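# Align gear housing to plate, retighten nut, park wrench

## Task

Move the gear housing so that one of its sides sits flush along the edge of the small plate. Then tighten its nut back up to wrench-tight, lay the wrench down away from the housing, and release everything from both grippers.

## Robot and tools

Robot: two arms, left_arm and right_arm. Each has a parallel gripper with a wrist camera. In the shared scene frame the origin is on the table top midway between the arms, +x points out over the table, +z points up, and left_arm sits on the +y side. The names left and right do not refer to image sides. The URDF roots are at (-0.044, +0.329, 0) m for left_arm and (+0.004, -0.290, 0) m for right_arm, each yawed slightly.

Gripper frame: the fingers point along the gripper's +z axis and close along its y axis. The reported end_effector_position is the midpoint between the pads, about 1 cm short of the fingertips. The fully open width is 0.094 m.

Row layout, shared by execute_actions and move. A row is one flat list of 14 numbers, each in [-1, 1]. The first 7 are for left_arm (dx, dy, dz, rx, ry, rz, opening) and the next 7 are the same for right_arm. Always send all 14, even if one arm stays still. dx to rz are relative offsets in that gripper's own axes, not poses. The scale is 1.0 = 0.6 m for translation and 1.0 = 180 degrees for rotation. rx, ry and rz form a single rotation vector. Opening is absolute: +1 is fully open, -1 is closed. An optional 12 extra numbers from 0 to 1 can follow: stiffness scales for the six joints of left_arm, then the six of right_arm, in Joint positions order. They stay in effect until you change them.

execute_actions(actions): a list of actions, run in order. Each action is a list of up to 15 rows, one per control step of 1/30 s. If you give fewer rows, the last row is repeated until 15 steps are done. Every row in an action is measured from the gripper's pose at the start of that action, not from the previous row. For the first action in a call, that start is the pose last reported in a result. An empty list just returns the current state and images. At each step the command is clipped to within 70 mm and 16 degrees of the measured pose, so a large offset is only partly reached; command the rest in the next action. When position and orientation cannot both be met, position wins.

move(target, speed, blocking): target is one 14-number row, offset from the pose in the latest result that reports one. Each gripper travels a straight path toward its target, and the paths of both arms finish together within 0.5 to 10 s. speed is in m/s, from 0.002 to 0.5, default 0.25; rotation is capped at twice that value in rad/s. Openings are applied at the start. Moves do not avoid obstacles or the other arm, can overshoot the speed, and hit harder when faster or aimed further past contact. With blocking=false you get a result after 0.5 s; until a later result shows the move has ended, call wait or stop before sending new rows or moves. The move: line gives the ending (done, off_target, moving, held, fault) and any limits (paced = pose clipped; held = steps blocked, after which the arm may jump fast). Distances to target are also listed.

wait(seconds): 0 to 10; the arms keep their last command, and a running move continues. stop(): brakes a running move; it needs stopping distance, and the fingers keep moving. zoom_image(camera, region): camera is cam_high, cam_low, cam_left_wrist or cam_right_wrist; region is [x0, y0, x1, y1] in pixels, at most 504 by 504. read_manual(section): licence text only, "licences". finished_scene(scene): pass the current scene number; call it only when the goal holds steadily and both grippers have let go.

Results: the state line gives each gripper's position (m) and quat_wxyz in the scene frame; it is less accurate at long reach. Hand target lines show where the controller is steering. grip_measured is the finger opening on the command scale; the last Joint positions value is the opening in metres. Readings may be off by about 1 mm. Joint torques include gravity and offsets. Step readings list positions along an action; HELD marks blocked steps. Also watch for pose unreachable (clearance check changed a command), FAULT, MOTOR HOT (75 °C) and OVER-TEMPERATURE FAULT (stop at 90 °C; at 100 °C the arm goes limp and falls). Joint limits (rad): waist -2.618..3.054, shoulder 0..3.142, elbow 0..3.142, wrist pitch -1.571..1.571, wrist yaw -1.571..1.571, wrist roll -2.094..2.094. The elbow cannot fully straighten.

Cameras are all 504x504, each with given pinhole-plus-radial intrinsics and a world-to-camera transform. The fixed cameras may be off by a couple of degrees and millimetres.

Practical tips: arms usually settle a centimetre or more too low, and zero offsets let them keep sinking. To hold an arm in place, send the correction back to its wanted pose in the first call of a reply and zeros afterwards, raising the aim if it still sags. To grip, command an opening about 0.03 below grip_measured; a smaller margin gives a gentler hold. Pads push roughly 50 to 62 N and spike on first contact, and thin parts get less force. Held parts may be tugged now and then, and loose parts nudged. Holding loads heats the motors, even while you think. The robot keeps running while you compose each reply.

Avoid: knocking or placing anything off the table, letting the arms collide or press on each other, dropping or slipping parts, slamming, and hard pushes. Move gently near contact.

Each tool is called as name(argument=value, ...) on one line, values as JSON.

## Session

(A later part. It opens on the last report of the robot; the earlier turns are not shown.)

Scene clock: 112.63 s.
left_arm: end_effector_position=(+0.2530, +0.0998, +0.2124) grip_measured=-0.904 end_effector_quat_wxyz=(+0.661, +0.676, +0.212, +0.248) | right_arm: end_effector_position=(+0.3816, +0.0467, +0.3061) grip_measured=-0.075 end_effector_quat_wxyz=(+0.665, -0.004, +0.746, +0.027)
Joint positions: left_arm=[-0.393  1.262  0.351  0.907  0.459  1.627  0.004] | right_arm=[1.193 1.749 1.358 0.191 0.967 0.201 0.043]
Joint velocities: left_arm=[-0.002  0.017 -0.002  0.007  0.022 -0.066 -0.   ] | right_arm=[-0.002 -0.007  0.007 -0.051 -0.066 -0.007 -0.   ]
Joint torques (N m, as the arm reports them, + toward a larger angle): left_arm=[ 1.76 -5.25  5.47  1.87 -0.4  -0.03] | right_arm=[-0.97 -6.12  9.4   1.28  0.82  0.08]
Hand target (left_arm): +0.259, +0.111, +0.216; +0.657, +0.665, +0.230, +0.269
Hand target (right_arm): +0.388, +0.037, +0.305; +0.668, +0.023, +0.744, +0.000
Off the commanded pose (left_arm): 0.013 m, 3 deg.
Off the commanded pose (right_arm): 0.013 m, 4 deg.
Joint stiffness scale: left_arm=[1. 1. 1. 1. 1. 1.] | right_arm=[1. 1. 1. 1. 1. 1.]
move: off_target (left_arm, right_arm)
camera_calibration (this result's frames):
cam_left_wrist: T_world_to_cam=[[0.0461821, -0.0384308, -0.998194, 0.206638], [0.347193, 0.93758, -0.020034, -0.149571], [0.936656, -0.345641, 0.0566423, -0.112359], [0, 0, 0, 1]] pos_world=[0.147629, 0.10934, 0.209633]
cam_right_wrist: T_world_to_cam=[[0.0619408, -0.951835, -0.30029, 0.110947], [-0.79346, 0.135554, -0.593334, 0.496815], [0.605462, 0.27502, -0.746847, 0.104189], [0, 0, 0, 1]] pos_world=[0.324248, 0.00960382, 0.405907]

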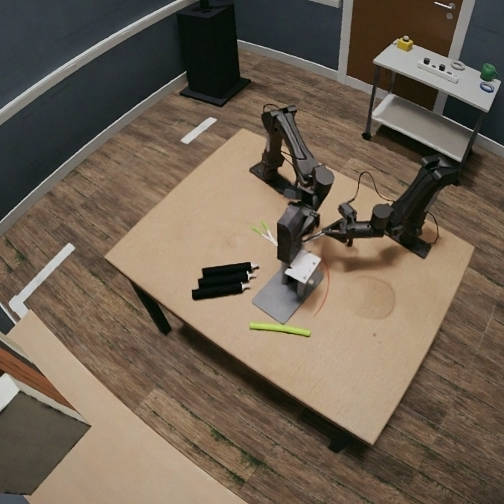

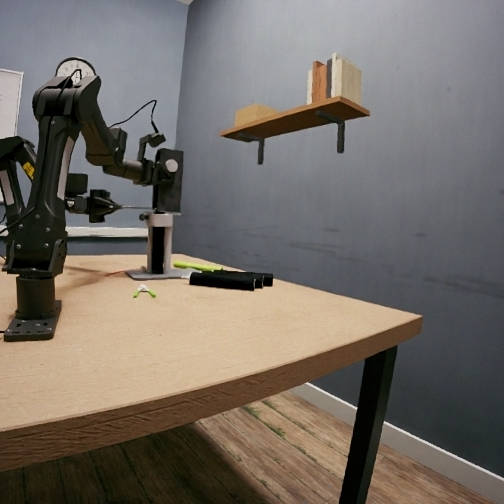

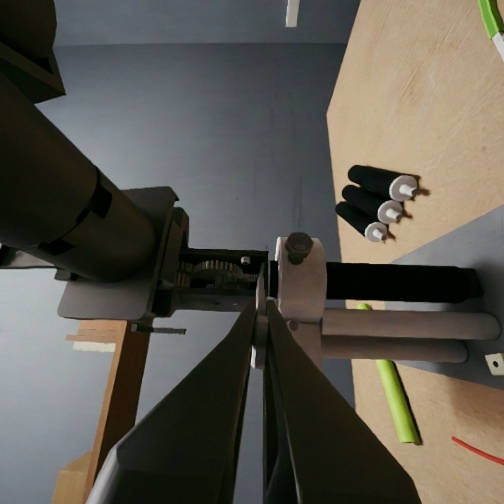

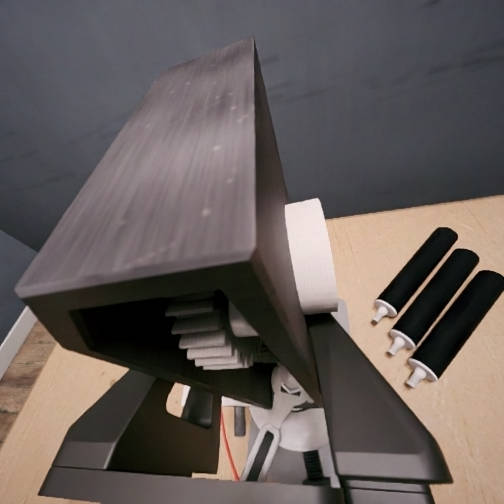

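move(target=[0,0,0,0,0,0,-0.86,-0.03,0,-0.15,0,0,0,1], speed=0.15)

move(target=[0,0.005,0,0,0.26,0,-0.86,-0.12,-0.22,0,-0.2,0.1,0,1], speed=0.12)

Scene clock: 114.00 s.
left_arm: end_effector_position=(+0.2527, +0.0995, +0.2114) grip_measured=-0.862 end_effector_quat_wxyz=(+0.660, +0.677, +0.212, +0.247) | right_arm: end_effector_position=(+0.2973, +0.0481, +0.3334) grip_measured=+1.000 end_effector_quat_wxyz=(+0.665, -0.005, +0.746, +0.038)
Joint positions: left_arm=[-0.393  1.262  0.351  0.903  0.461  1.628  0.006] | right_arm=[1.398 1.598 1.319 0.003 1.148 0.302 0.094]
Joint velocities: left_arm=[ 0.002  0.022 -0.002  0.007 -0.066 -0.007 -0.   ] | right_arm=[-0.022  0.002  0.002 -0.022  0.022 -0.051  0.   ]
Joint torques (N m, as the arm reports them, + toward a larger angle): left_arm=[-0.04 -3.43  6.57  1.93 -0.01 -0.01] | right_arm=[ 0.2  -7.58  6.71  1.05  0.41  0.01]
Hand target (left_arm): +0.253, +0.100, +0.212; +0.661, +0.676, +0.212, +0.248
Hand target (right_arm): +0.295, +0.041, +0.335; +0.665, -0.003, +0.746, +0.027
Off the commanded pose (left_arm): 0.001 m, 0 deg.
Off the commanded pose (right_arm): 0.007 m, 1 deg.
Joint stiffness scale: left_arm=[1. 1. 1. 1. 1. 1.] | right_arm=[1. 1. 1. 1. 1. 1.]
move: done
camera_calibration (this result's frames):
cam_left_wrist: T_world_to_cam=[[0.0432316, -0.0360075, -0.998416, 0.206231], [0.348931, 0.936962, -0.0186824, -0.149965], [0.936151, -0.34757, 0.0530705, -0.111044], [0, 0, 0, 1]] pos_world=[0.147366, 0.109342, 0.208996]
cam_right_wrist: T_world_to_cam=[[0.0787602, -0.9463, -0.313549, 0.124808], [-0.79554, 0.129881, -0.591817, 0.446297], [0.60076, 0.296052, -0.74259, 0.174196], [0, 0, 0, 1]] pos_world=[0.240567, 0.00856927, 0.432616]

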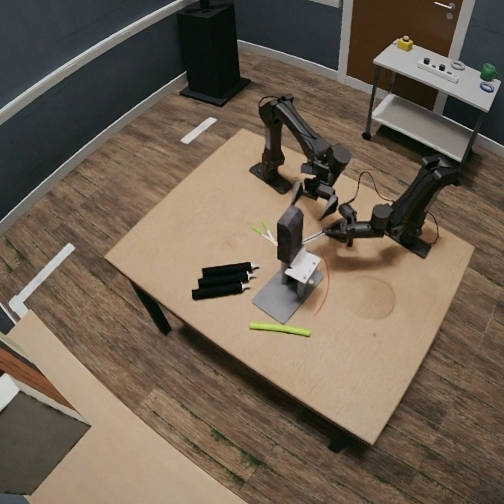

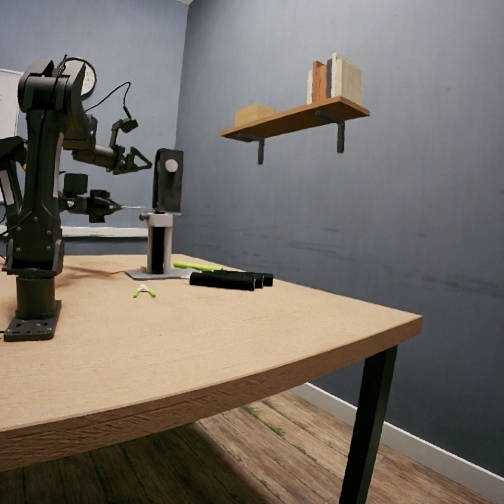

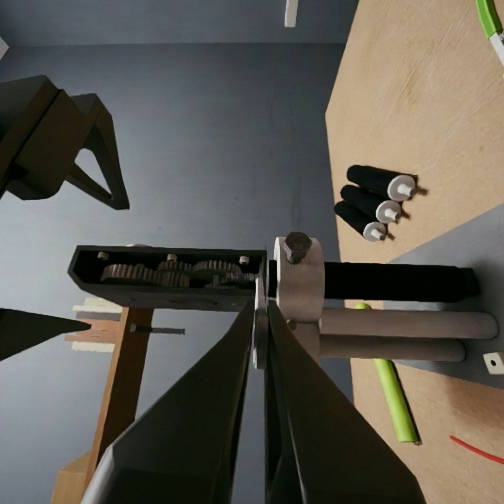

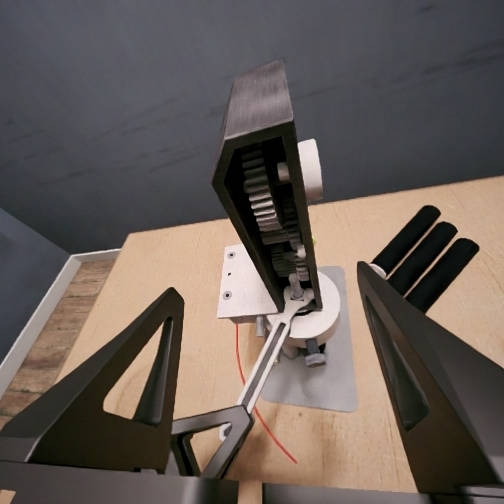

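Scene clock: 118.03 s.
left_arm: end_effector_position=(+0.2498, +0.1011, +0.2062) grip_measured=-0.860 end_effector_quat_wxyz=(+0.517, +0.536, +0.452, +0.490) | right_arm: end_effector_position=(+0.3171, -0.0817, +0.3944) grip_measured=+1.000 end_effector_quat_wxyz=(+0.507, -0.214, +0.795, +0.255)
Joint positions: left_arm=[-1.008  1.462  0.431  1.057 -0.95   1.65   0.007] | right_arm=[ 0.644  1.2    1.452 -0.626 -0.24   0.111  0.094]
Joint velocities: left_arm=[-0.002  0.007  0.002 -0.022 -0.037  0.022 -0.   ] | right_arm=[-0.002  0.007 -0.002  0.037 -0.007 -0.037  0.   ]
Joint torques (N m, as the arm reports them, + toward a larger angle): left_arm=[-0.56 -3.92  8.34  1.7  -0.19  0.04] | right_arm=[-0.7  -2.58  8.59  1.44 -0.2  -0.11]
Hand target (left_arm): +0.252, +0.099, +0.214; +0.520, +0.525, +0.459, +0.493
Hand target (right_arm): +0.316, -0.083, +0.400; +0.508, -0.219, +0.793, +0.257
Off the commanded pose (left_arm): 0.009 m, 2 deg.
Off the commanded pose (right_arm): 0.007 m, 1 deg.
Joint stiffness scale: left_arm=[1. 1. 1. 1. 1. 1.] | right_arm=[1. 1. 1. 1. 1. 1.]
move: done
camera_calibration (this result's frames):
cam_left_wrist: T_world_to_cam=[[0.078505, 0.00719625, -0.996888, 0.18771], [-0.425886, 0.904374, -0.0270101, 0.0480608], [0.901365, 0.426681, 0.0740626, -0.181449], [0, 0, 0, 1]] pos_world=[0.169284, 0.0326052, 0.201863]
cam_right_wrist: T_world_to_cam=[[0.510064, -0.737927, -0.441926, -0.0495415], [-0.856118, -0.385945, -0.343669, 0.394202], [0.0830438, 0.553635, -0.828609, 0.465194], [0, 0, 0, 1]] pos_world=[0.324122, -0.141965, 0.499046]

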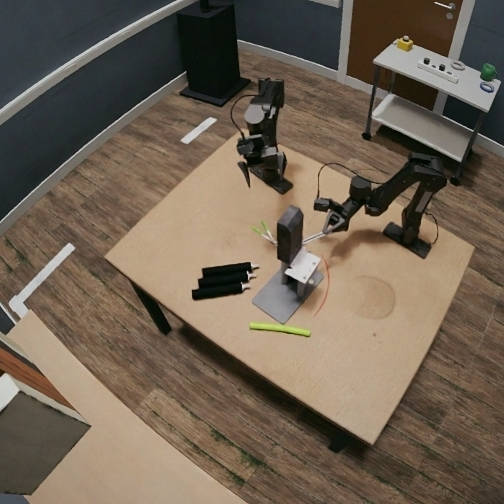

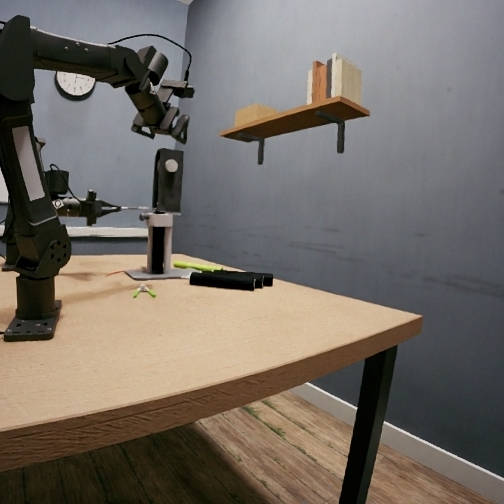

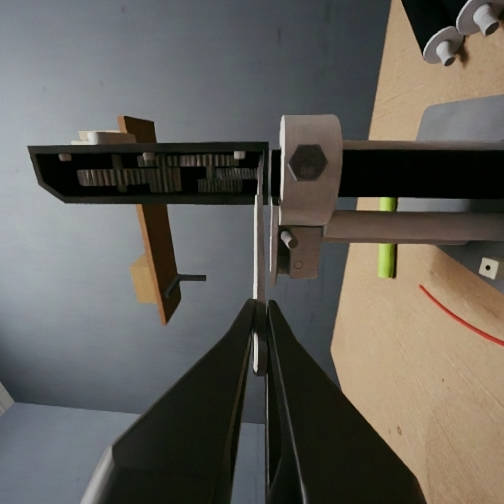

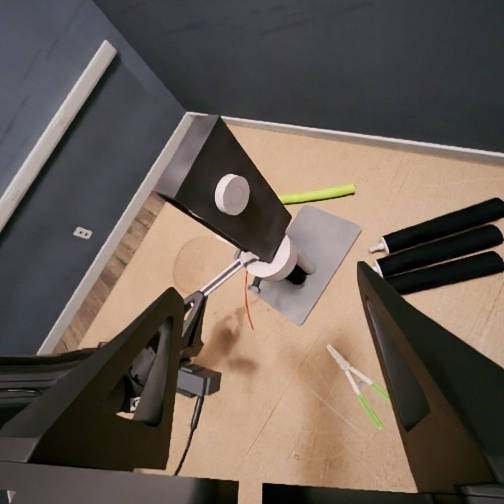

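move(target=[-0.006,0.02,0.016,0,0,-0.025,-0.86,0,0,0,0,0,0,1], speed=0.04)

move(target=[0,0,0,0,0,0,-1,0,0,0,0,0,0,1])

move(target=[0,0.01,-0.11,0,0,0,-1,0,0,0,0,0,0,1], speed=0.05)

Scene clock: 128.10 s.
left_arm: end_effector_position=(+0.2534, +0.1000, +0.2052) grip_measured=-0.860 end_effector_quat_wxyz=(+0.525, +0.529, +0.469, +0.475) | right_arm: end_effector_position=(+0.3168, -0.0816, +0.3942) grip_measured=+1.000 end_effector_quat_wxyz=(+0.506, -0.214, +0.795, +0.256)
Joint positions: left_arm=[-0.998  1.462  0.448  1.016 -0.944  1.583  0.007] | right_arm=[ 0.644  1.2    1.452 -0.628 -0.242  0.11   0.094]
Joint velocities: left_arm=[ 0.032  0.012  0.017 -0.022 -0.051 -0.066  0.   ] | right_arm=[ 0.007 -0.007 -0.022  0.037  0.007  0.051  0.   ]
Joint torques (N m, as the arm reports them, + toward a larger angle): left_arm=[ 1.05 -5.73  9.09  1.47  0.13 -0.01] | right_arm=[ 0.1  -2.77  6.69  1.6  -0.05  0.01]
Hand target (left_arm): +0.258, +0.097, +0.218; +0.536, +0.518, +0.473, +0.470
Hand target (right_arm): +0.317, -0.082, +0.394; +0.507, -0.214, +0.795, +0.255
Off the commanded pose (left_arm): 0.015 m, 2 deg.
Off the commanded pose (right_arm): 0.000 m, 0 deg.
Joint stiffness scale: left_arm=[1. 1. 1. 1. 1. 1.] | right_arm=[1. 1. 1. 1. 1. 1.]
move: off_target (left_arm)
camera_calibration (this result's frames):
cam_left_wrist: T_world_to_cam=[[0.0598788, -0.0385615, -0.997461, 0.19588], [-0.428619, 0.901452, -0.0605803, 0.0584224], [0.901499, 0.431158, 0.0374497, -0.177094], [0, 0, 0, 1]] pos_world=[0.172962, 0.0312442, 0.205554]
cam_right_wrist: T_world_to_cam=[[0.510959, -0.737307, -0.441926, -0.0496241], [-0.855738, -0.387582, -0.342772, 0.393349], [0.0814458, 0.553316, -0.82898, 0.465559], [0, 0, 0, 1]] pos_world=[0.324042, -0.141734, 0.498838]

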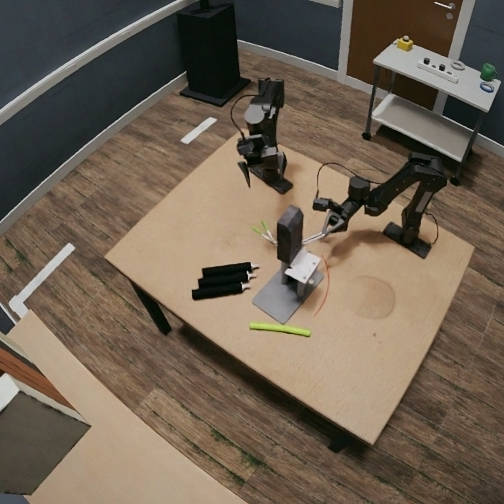

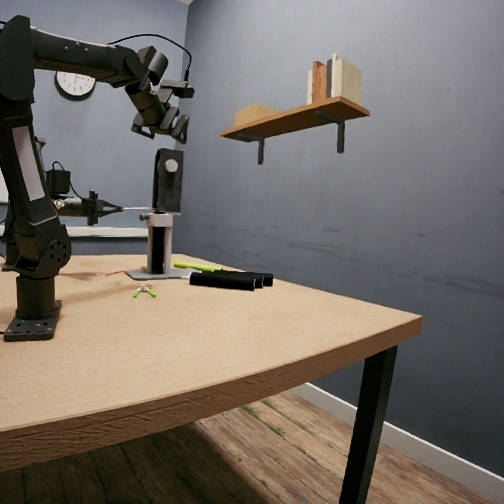

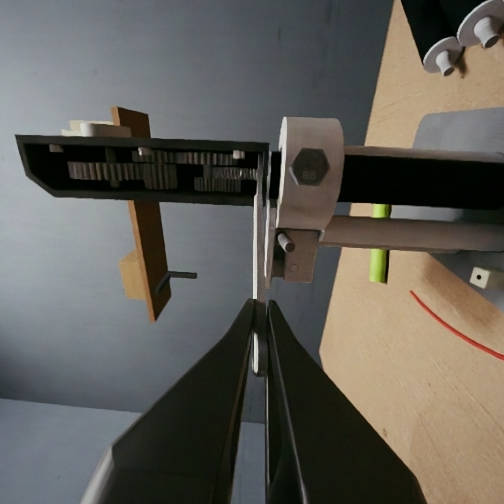

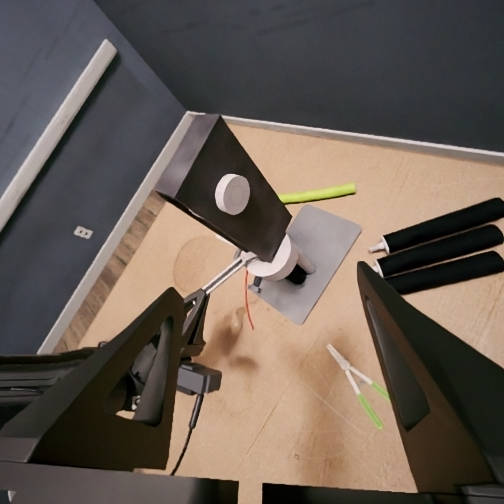

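Scene clock: 128.60 s.
left_arm: end_effector_position=(+0.2533, +0.1005, +0.2098) grip_measured=-0.906 end_effector_quat_wxyz=(+0.533, +0.519, +0.472, +0.473) | right_arm: end_effector_position=(+0.3168, -0.0816, +0.3942) grip_measured=+1.000 end_effector_quat_wxyz=(+0.506, -0.214, +0.795, +0.256)
Joint positions: left_arm=[-0.998  1.46   0.448  1.039 -0.946  1.581  0.004] | right_arm=[ 0.644  1.2    1.452 -0.628 -0.242  0.11   0.094]
Joint velocities: left_arm=[-0.022 -0.002 -0.007 -0.007  0.007  0.007 -0.001] | right_arm=[ 0.017  0.002  0.007 -0.037 -0.037 -0.007  0.   ]
Joint torques (N m, as the arm reports them, + toward a larger angle): left_arm=[-0.13 -4.47  5.8   1.45  0.05  0.01] | right_arm=[ 0.06 -2.81  6.71  1.59 -0.07  0.  ]
Hand target (left_arm): +0.253, +0.100, +0.205; +0.525, +0.528, +0.469, +0.475
Hand target (right_arm): +0.317, -0.082, +0.394; +0.506, -0.214, +0.795, +0.256
Off the commanded pose (left_arm): 0.005 m, 1 deg.
Off the commanded pose (right_arm): 0.000 m, 0 deg.
Joint stiffness scale: left_arm=[1. 1. 1. 1. 1. 1.] | right_arm=[1. 1. 1. 1. 1. 1.]
move: done
camera_calibration (this result's frames):
cam_left_wrist: T_world_to_cam=[[0.071825, -0.0611043, -0.995544, 0.199285], [-0.429451, 0.89897, -0.0861603, 0.064014], [0.900229, 0.433726, 0.0383272, -0.177549], [0, 0, 0, 1]] pos_world=[0.173012, 0.0316379, 0.210717]
cam_right_wrist: T_world_to_cam=[[0.510959, -0.737307, -0.441926, -0.0496241], [-0.855738, -0.387582, -0.342772, 0.393349], [0.0814458, 0.553316, -0.82898, 0.465559], [0, 0, 0, 1]] pos_world=[0.324042, -0.141734, 0.498838]

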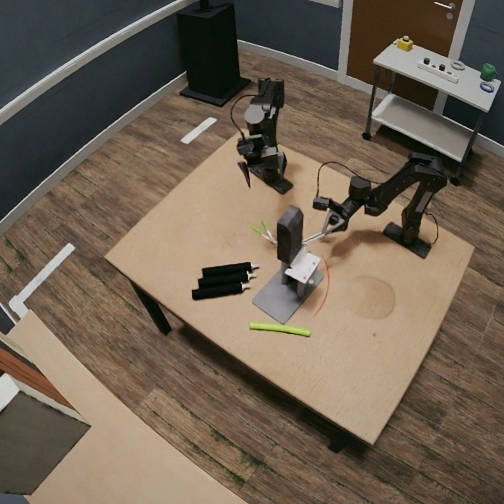

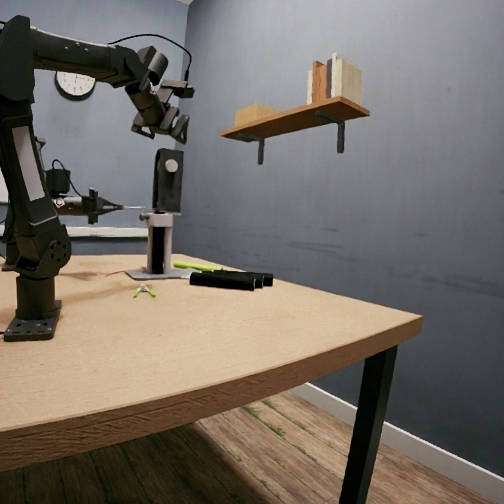

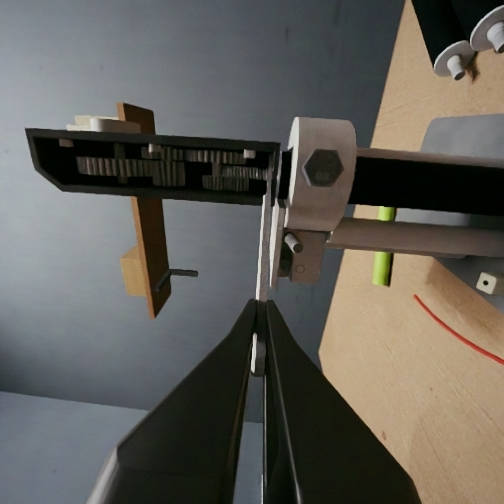

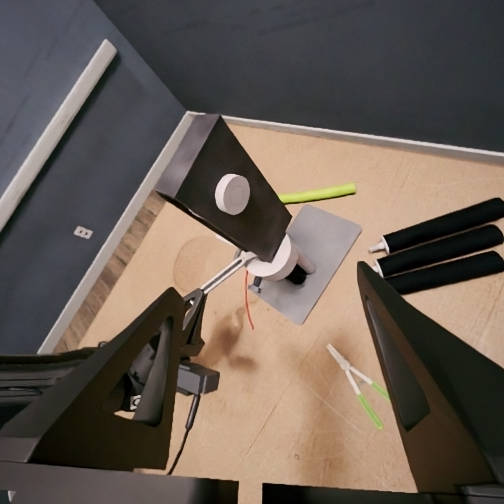

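Scene clock: 130.27 s.
left_arm: end_effector_position=(+0.1988, +0.1042, +0.2113) grip_measured=-0.906 end_effector_quat_wxyz=(+0.526, +0.523, +0.473, +0.476) | right_arm: end_effector_position=(+0.3168, -0.0816, +0.3942) grip_measured=+1.000 end_effector_quat_wxyz=(+0.506, -0.214, +0.795, +0.256)
Joint positions: left_arm=[-1.212  1.329  0.372  0.972 -1.166  1.585  0.004] | right_arm=[ 0.644  1.2    1.452 -0.628 -0.242  0.11   0.094]
Joint velocities: left_arm=[-0.002 -0.002 -0.007  0.007  0.007  0.037 -0.002] | right_arm=[-0.002 -0.007 -0.012 -0.11   0.051  0.037  0.   ]
Joint torques (N m, as the arm reports them, + toward a larger angle): left_arm=[-4.07 -6.23  3.9   1.65 -0.37  0.08] | right_arm=[ 0.06 -2.83  6.68  1.59 -0.09 -0.01]
Hand target (left_arm): +0.188, +0.108, +0.214; +0.533, +0.520, +0.472, +0.472
Hand target (right_arm): +0.317, -0.082, +0.394; +0.506, -0.214, +0.795, +0.256
Off the commanded pose (left_arm): 0.012 m, 1 deg.
Off the commanded pose (right_arm): 0.000 m, 0 deg.
Joint stiffness scale: left_arm=[1. 1. 1. 1. 1. 1.] | right_arm=[1. 1. 1. 1. 1. 1.]
move: off_target (left_arm)
camera_calibration (this result's frames):
cam_left_wrist: T_world_to_cam=[[0.063666, -0.0479935, -0.996817, 0.20551], [-0.435944, 0.897166, -0.0710391, 0.035747], [0.897719, 0.439079, 0.0361965, -0.129772], [0, 0, 0, 1]] pos_world=[0.118998, 0.0347723, 0.212093]
cam_right_wrist: T_world_to_cam=[[0.510959, -0.737307, -0.441926, -0.0496241], [-0.855738, -0.387582, -0.342772, 0.393349], [0.0814458, 0.553316, -0.82898, 0.465559], [0, 0, 0, 1]] pos_world=[0.324042, -0.141734, 0.498838]

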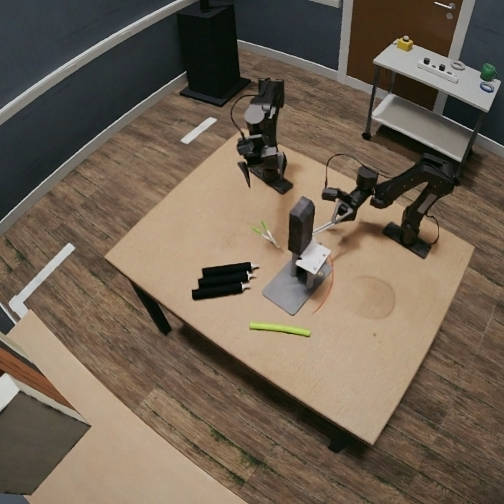

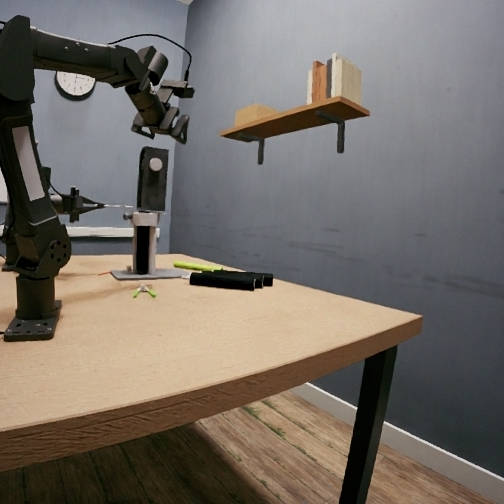

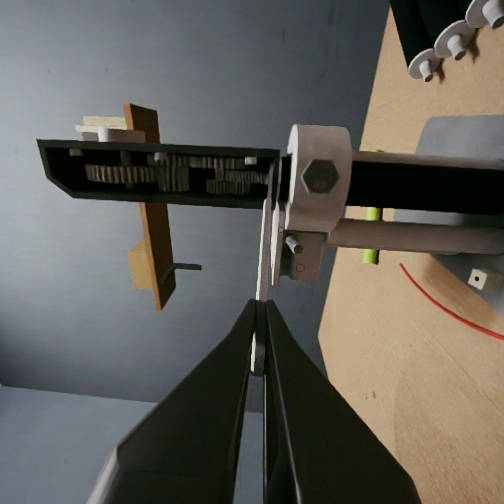

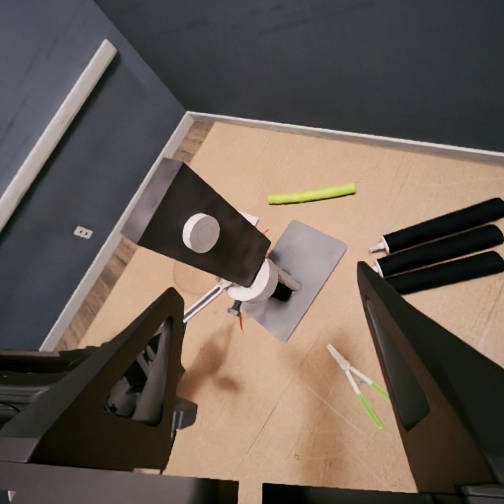

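execute_actions(actions=[])

Scene clock: 130.83 s.
left_arm: end_effector_position=(+0.1988, +0.1042, +0.2113) grip_measured=-0.906 end_effector_quat_wxyz=(+0.526, +0.523, +0.473, +0.476) | right_arm: end_effector_position=(+0.3168, -0.0816, +0.3942) grip_measured=+1.000 end_effector_quat_wxyz=(+0.506, -0.214, +0.795, +0.256)
Joint positions: left_arm=[-1.212  1.329  0.372  0.972 -1.166  1.585  0.004] | right_arm=[ 0.644  1.2    1.452 -0.628 -0.242  0.11   0.094]
Joint velocities: left_arm=[ 0.002 -0.007 -0.017  0.051 -0.022 -0.037 -0.   ] | right_arm=[-0.037 -0.002 -0.002  0.007  0.022 -0.007  0.   ]
Joint torques (N m, as the arm reports them, + toward a larger angle): left_arm=[-4.12 -6.25  3.82  1.66 -0.33  0.08] | right_arm=[ 0.02 -2.76  6.68  1.6  -0.07  0.  ]
Hand target (left_arm): +0.188, +0.108, +0.214; +0.533, +0.520, +0.472, +0.472
Hand target (right_arm): +0.317, -0.082, +0.394; +0.506, -0.214, +0.795, +0.256
Off the commanded pose (left_arm): 0.012 m, 1 deg.
Off the commanded pose (right_arm): 0.000 m, 0 deg.
Joint stiffness scale: left_arm=[1. 1. 1. 1. 1. 1.] | right_arm=[1. 1. 1. 1. 1. 1.]
camera_calibration (this result's frames):
cam_left_wrist: T_world_to_cam=[[0.063666, -0.0479935, -0.996817, 0.20551], [-0.435944, 0.897166, -0.0710391, 0.035747], [0.897719, 0.439079, 0.0361965, -0.129772], [0, 0, 0, 1]] pos_world=[0.118998, 0.0347723, 0.212093]
cam_right_wrist: T_world_to_cam=[[0.510959, -0.737307, -0.441926, -0.0496241], [-0.855738, -0.387582, -0.342772, 0.393349], [0.0814458, 0.553316, -0.82898, 0.465559], [0, 0, 0, 1]] pos_world=[0.324042, -0.141734, 0.498838]

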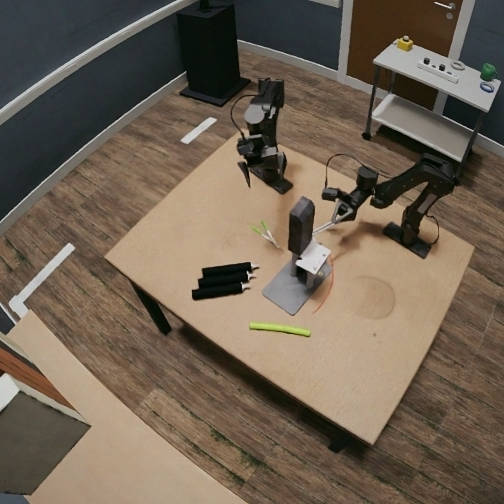

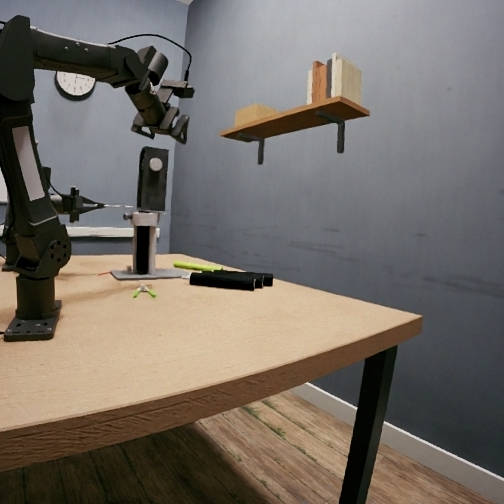

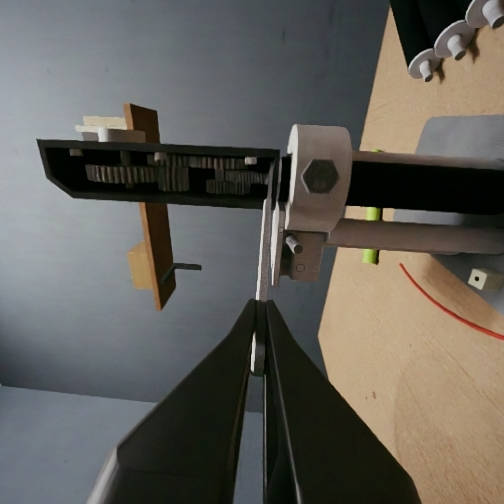

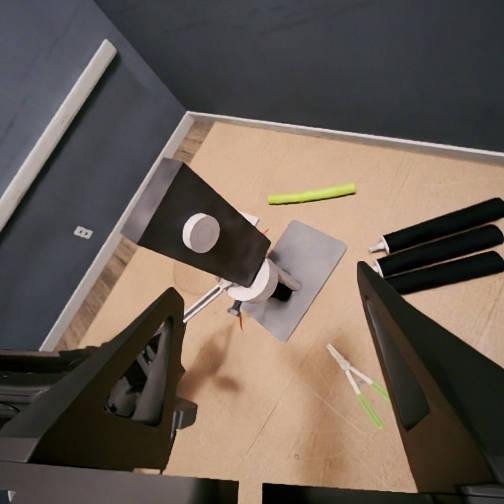

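move(target=[0.012,0.012,0.13,-0.006,0,0,-1,0,0,0,0,0,0,1], speed=0.04)

zoom_image(camera="cam_high", region=[230,180,390,340])

Scene clock: 133.30 s.
left_arm: end_effector_position=(+0.2624, +0.1087, +0.2108) grip_measured=-0.906 end_effector_quat_wxyz=(+0.530, +0.521, +0.469, +0.478) | right_arm: end_effector_position=(+0.3168, -0.0816, +0.3942) grip_measured=+1.000 end_effector_quat_wxyz=(+0.506, -0.214, +0.795, +0.256)
Joint positions: left_arm=[-0.949  1.45   0.442  1.037 -0.899  1.594  0.004] | right_arm=[ 0.644  1.2    1.452 -0.628 -0.242  0.11   0.094]
Joint velocities: left_arm=[ 0.017 -0.002 -0.002  0.066  0.051 -0.022 -0.001] | right_arm=[-0.012 -0.002 -0.002  0.051 -0.066 -0.037  0.   ]
Joint torques (N m, as the arm reports them, + toward a larger angle): left_arm=[ 3.71 -2.71 10.68  1.52  0.37  0.14] | right_arm=[ 0.05 -2.83  6.71  1.61 -0.07  0.01]
Hand target (left_arm): +0.276, +0.105, +0.219; +0.531, +0.518, +0.467, +0.481
Hand target (right_arm): +0.317, -0.082, +0.394; +0.506, -0.214, +0.795, +0.256
Off the commanded pose (left_arm): 0.018 m, 0 deg.
Off the commanded pose (right_arm): 0.000 m, 0 deg.
Joint stiffness scale: left_arm=[1. 1. 1. 1. 1. 1.] | right_arm=[1. 1. 1. 1. 1. 1.]
move: off_target (left_arm)
camera_calibration (this result's frames):
cam_left_wrist: T_world_to_cam=[[0.0756347, -0.0493344, -0.995914, 0.197972], [-0.431767, 0.898666, -0.0773075, 0.0594362], [0.898809, 0.43585, 0.0466694, -0.19098], [0, 0, 0, 1]] pos_world=[0.182343, 0.0395919, 0.210671]
cam_right_wrist: T_world_to_cam=[[0.510959, -0.737307, -0.441926, -0.0496241], [-0.855738, -0.387582, -0.342772, 0.393349], [0.0814458, 0.553316, -0.82898, 0.465559], [0, 0, 0, 1]] pos_world=[0.324042, -0.141734, 0.498838]

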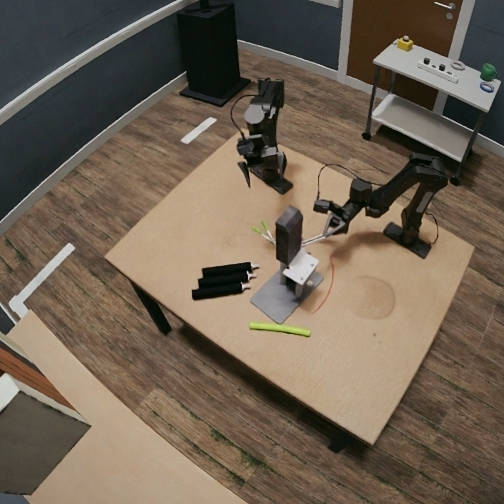

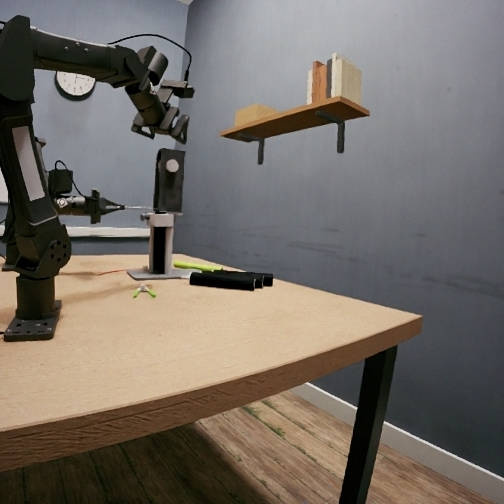

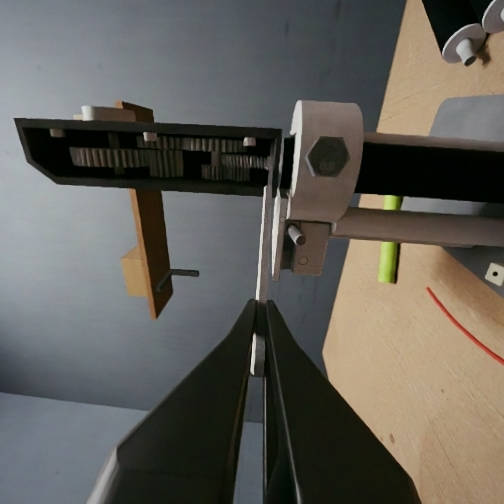

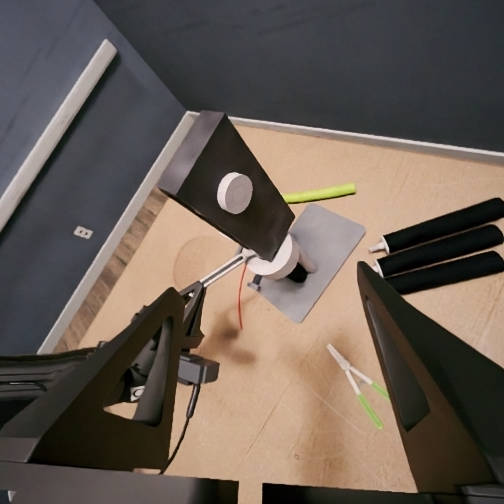

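Region (230, 180, 390, 340) of cam_high's 504x504 image, scaled by 3.150, with more detail than that image has.

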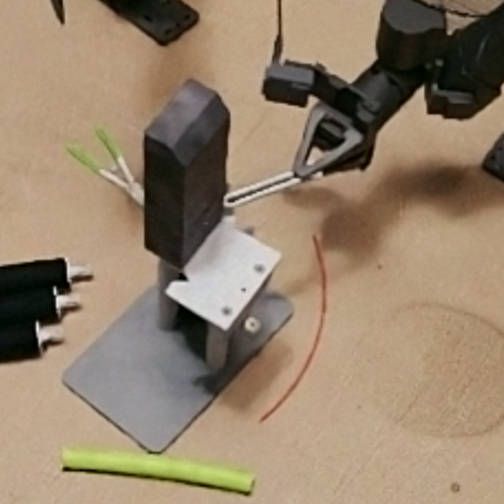

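move(target=[0,0.005,0,0,0,0,-1,0.091,0.168,0.15,0.218,-0.054,0.009,1], speed=0.12)

Scene clock: 137.27 s.
left_arm: end_effector_position=(+0.2617, +0.1081, +0.2110) grip_measured=-0.906 end_effector_quat_wxyz=(+0.531, +0.521, +0.469, +0.477) | right_arm: end_effector_position=(+0.2955, +0.0484, +0.3283) grip_measured=+1.000 end_effector_quat_wxyz=(+0.607, -0.000, +0.794, +0.015)
Joint positions: left_arm=[-0.953  1.45   0.442  1.038 -0.902  1.594  0.004] | right_arm=[ 1.397  1.681  1.584 -0.546  1.119  0.616  0.094]
Joint velocities: left_arm=[-0.012 -0.002 -0.012 -0.022 -0.007 -0.022  0.001] | right_arm=[ 0.032  0.007 -0.007 -0.066  0.037  0.051  0.   ]
Joint torques (N m, as the arm reports them, + toward a larger angle): left_arm=[ 0.34 -5.5   6.47  1.52  0.04  0.01] | right_arm=[ 0.52 -6.59  8.7   0.9   0.68  0.01]
Hand target (left_arm): +0.262, +0.109, +0.214; +0.530, +0.521, +0.469, +0.478
Hand target (right_arm): +0.295, +0.046, +0.333; +0.611, +0.003, +0.791, +0.005
Off the commanded pose (left_arm): 0.003 m, 0 deg.
Off the commanded pose (right_arm): 0.003 m, 2 deg.
Joint stiffness scale: left_arm=[1. 1. 1. 1. 1. 1.] | right_arm=[1. 1. 1. 1. 1. 1.]
move: done
camera_calibration (this result's frames):
cam_left_wrist: T_world_to_cam=[[0.0759272, -0.0500824, -0.995855, 0.198117], [-0.431054, 0.898942, -0.0780735, 0.0596129], [0.899126, 0.435195, 0.046666, -0.190017], [0, 0, 0, 1]] pos_world=[0.181503, 0.0390279, 0.210817]
cam_right_wrist: T_world_to_cam=[[0.000712955, -0.95718, -0.289493, 0.139342], [-0.871394, 0.141426, -0.469756, 0.423678], [0.490583, 0.252598, -0.83398, 0.236091], [0, 0, 0, 1]] pos_world=[0.253269, 0.0138204, 0.436259]

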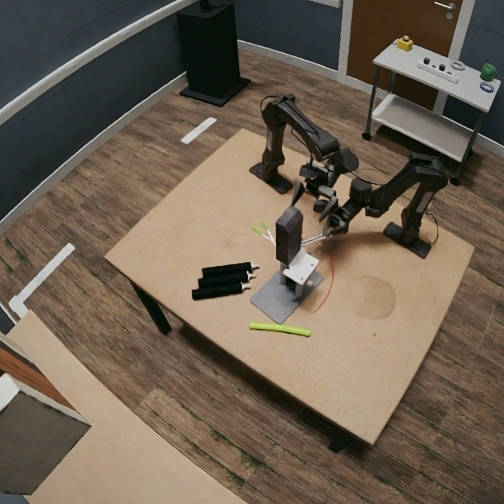

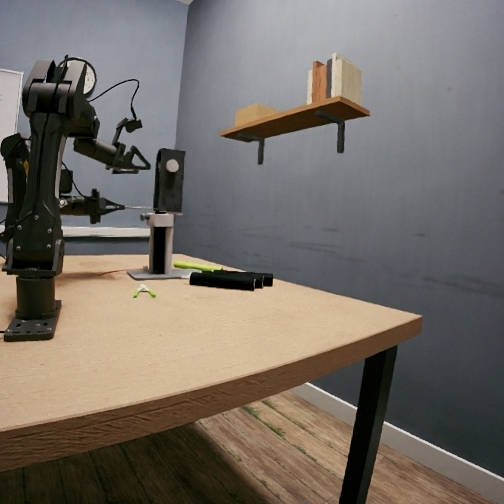

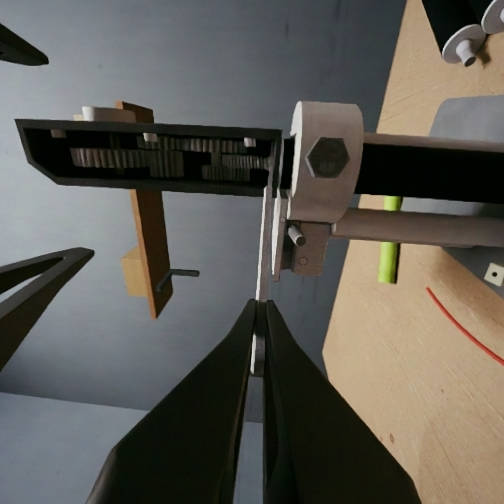

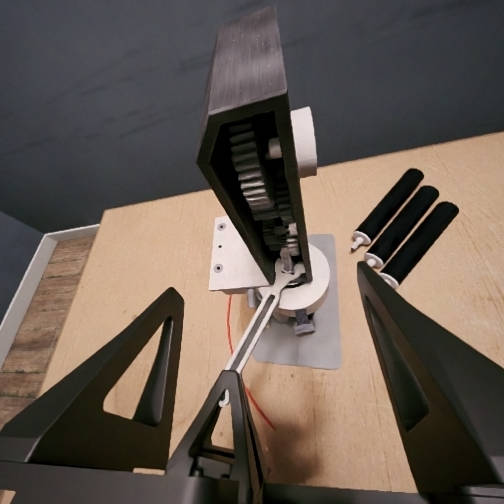

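zoom_image(camera="cam_right_wrist", region=[200,200,350,350])

Region (200, 200, 350, 350) of cam_right_wrist's 504x504 image, scaled by 3.360, with more detail than that image has.

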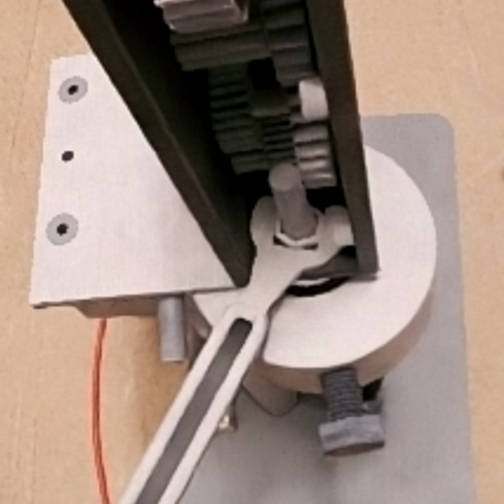

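move(target=[0,0.005,0,0,0,0,-1,0.005,-0.008,0.13,0.02,0,0,1], speed=0.06)

move(target=[0,0,0,0,0,0,-1,0,0,0,0,0,0,0.2])

Scene clock: 139.10 s.
left_arm: end_effector_position=(+0.2617, +0.1081, +0.2110) grip_measured=-0.906 end_effector_quat_wxyz=(+0.531, +0.521, +0.469, +0.477) | right_arm: end_effector_position=(+0.3660, +0.0439, +0.2959) grip_measured=+1.000 end_effector_quat_wxyz=(+0.603, +0.014, +0.797, -0.018)
Joint positions: left_arm=[-0.953  1.45   0.442  1.038 -0.902  1.594  0.004] | right_arm=[ 1.233  1.8    1.584 -0.348  1.038  0.486  0.094]
Joint velocities: left_arm=[-0.002 -0.007  0.017  0.081  0.022  0.007 -0.001] | right_arm=[-0.022  0.002  0.002 -0.037 -0.007  0.051  0.   ]
Joint torques (N m, as the arm reports them, + toward a larger angle): left_arm=[-0.03 -5.46  6.36  1.54  0.01 -0.01] | right_arm=[-0.42 -7.95  9.2   1.22  0.32 -0.08]
Hand target (left_arm): +0.262, +0.108, +0.214; +0.531, +0.521, +0.468, +0.477
Hand target (right_arm): +0.369, +0.046, +0.304; +0.608, +0.018, +0.794, -0.011
Off the commanded pose (left_arm): 0.003 m, 0 deg.
Off the commanded pose (right_arm): 0.010 m, 1 deg.
Joint stiffness scale: left_arm=[1. 1. 1. 1. 1. 1.] | right_arm=[1. 1. 1. 1. 1. 1.]
move: done
camera_calibration (this result's frames):
cam_left_wrist: T_world_to_cam=[[0.0759272, -0.0500824, -0.995855, 0.198117], [-0.431054, 0.898942, -0.0780735, 0.0596129], [0.899126, 0.435195, 0.046666, -0.190017], [0, 0, 0, 1]] pos_world=[0.181503, 0.0390279, 0.210817]
cam_right_wrist: T_world_to_cam=[[-0.0626375, -0.96475, -0.255604, 0.139133], [-0.866155, 0.179784, -0.466319, 0.465793], [0.495835, 0.192183, -0.846885, 0.180143], [0, 0, 0, 1]] pos_world=[0.322843, 0.0158661, 0.405331]

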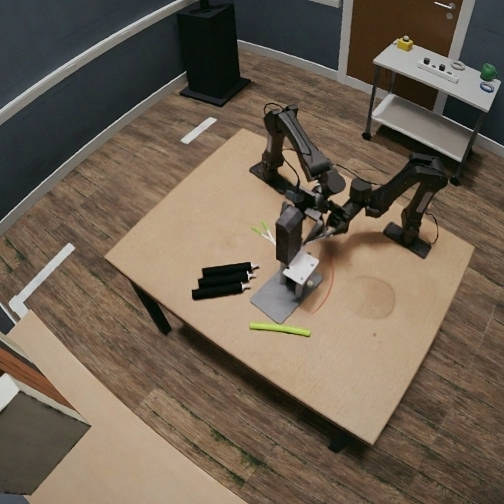

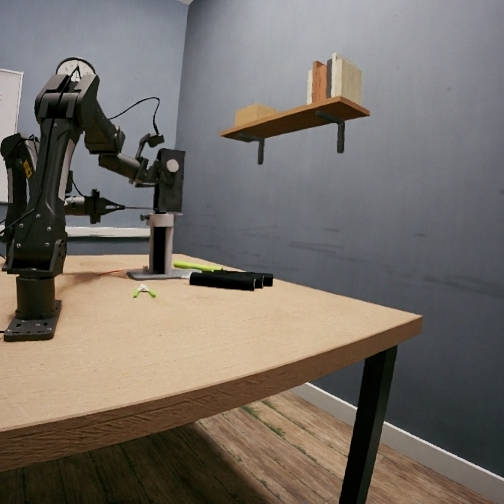

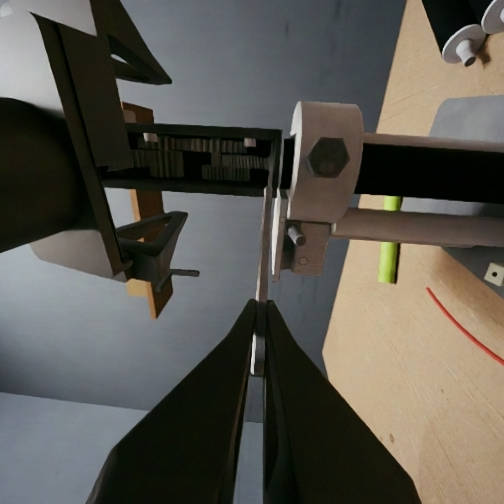

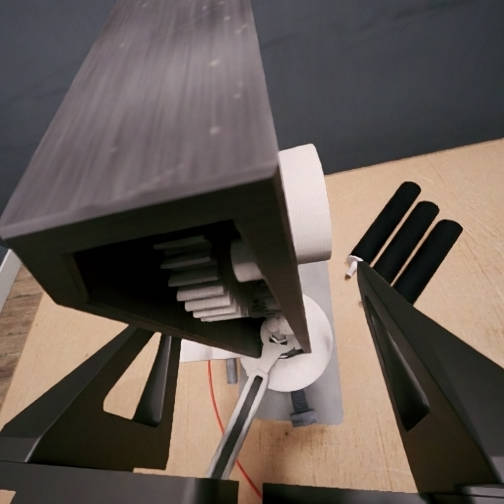

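Scene clock: 139.60 s.
left_arm: end_effector_position=(+0.2617, +0.1081, +0.2110) grip_measured=-0.906 end_effector_quat_wxyz=(+0.531, +0.521, +0.469, +0.477) | right_arm: end_effector_position=(+0.3660, +0.0439, +0.2959) grip_measured=+0.202 end_effector_quat_wxyz=(+0.603, +0.014, +0.797, -0.018)
Joint positions: left_arm=[-0.953  1.45   0.442  1.038 -0.902  1.594  0.004] | right_arm=[ 1.233  1.8    1.584 -0.348  1.038  0.486  0.056]
Joint velocities: left_arm=[ 0.007  0.007  0.012  0.007  0.022  0.051 -0.001] | right_arm=[-0.007  0.007 -0.007  0.007 -0.037 -0.066 -0.001]
Joint torques (N m, as the arm reports them, + toward a larger angle): left_arm=[ 0.02 -4.52  5.87  1.69  0.    0.01] | right_arm=[ 0.04 -8.2   7.17  1.21  0.37  0.  ]
Hand target (left_arm): +0.262, +0.108, +0.211; +0.531, +0.521, +0.469, +0.477
Hand target (right_arm): +0.366, +0.044, +0.296; +0.603, +0.014, +0.797, -0.018
Off the commanded pose (left_arm): 0.000 m, 0 deg.
Off the commanded pose (right_arm): 0.000 m, 0 deg.
Joint stiffness scale: left_arm=[1. 1. 1. 1. 1. 1.] | right_arm=[1. 1. 1. 1. 1. 1.]
move: done
camera_calibration (this result's frames):
cam_left_wrist: T_world_to_cam=[[0.0759272, -0.0500824, -0.995855, 0.198117], [-0.431054, 0.898942, -0.0780735, 0.0596129], [0.899126, 0.435195, 0.046666, -0.190017], [0, 0, 0, 1]] pos_world=[0.181503, 0.0390279, 0.210817]
cam_right_wrist: T_world_to_cam=[[-0.0626375, -0.96475, -0.255604, 0.139133], [-0.866155, 0.179784, -0.466319, 0.465793], [0.495835, 0.192183, -0.846885, 0.180143], [0, 0, 0, 1]] pos_world=[0.322843, 0.0158661, 0.405331]

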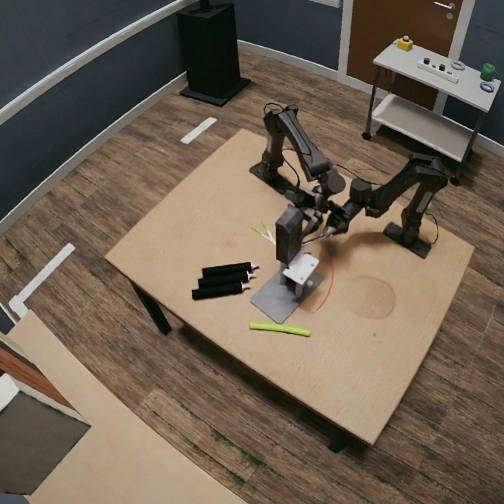

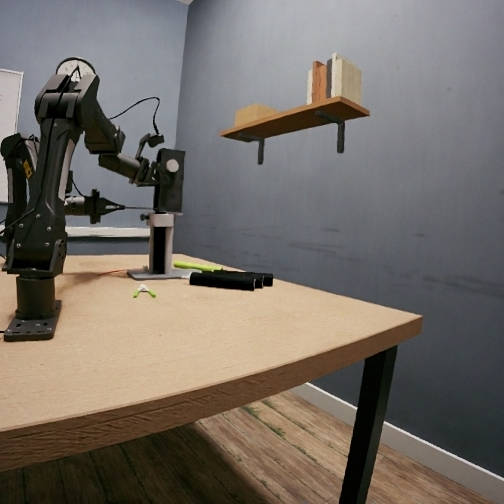

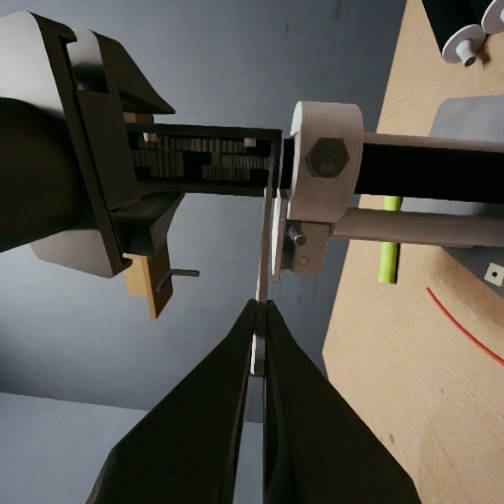

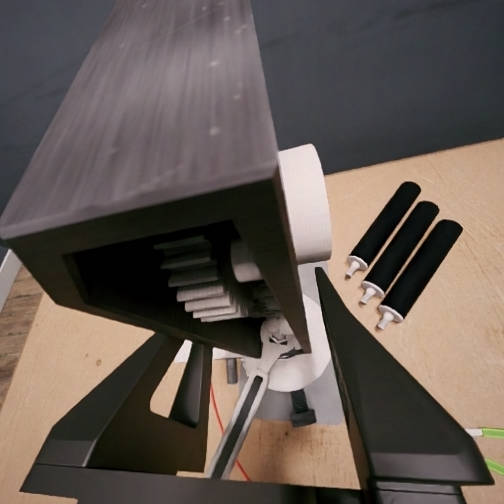

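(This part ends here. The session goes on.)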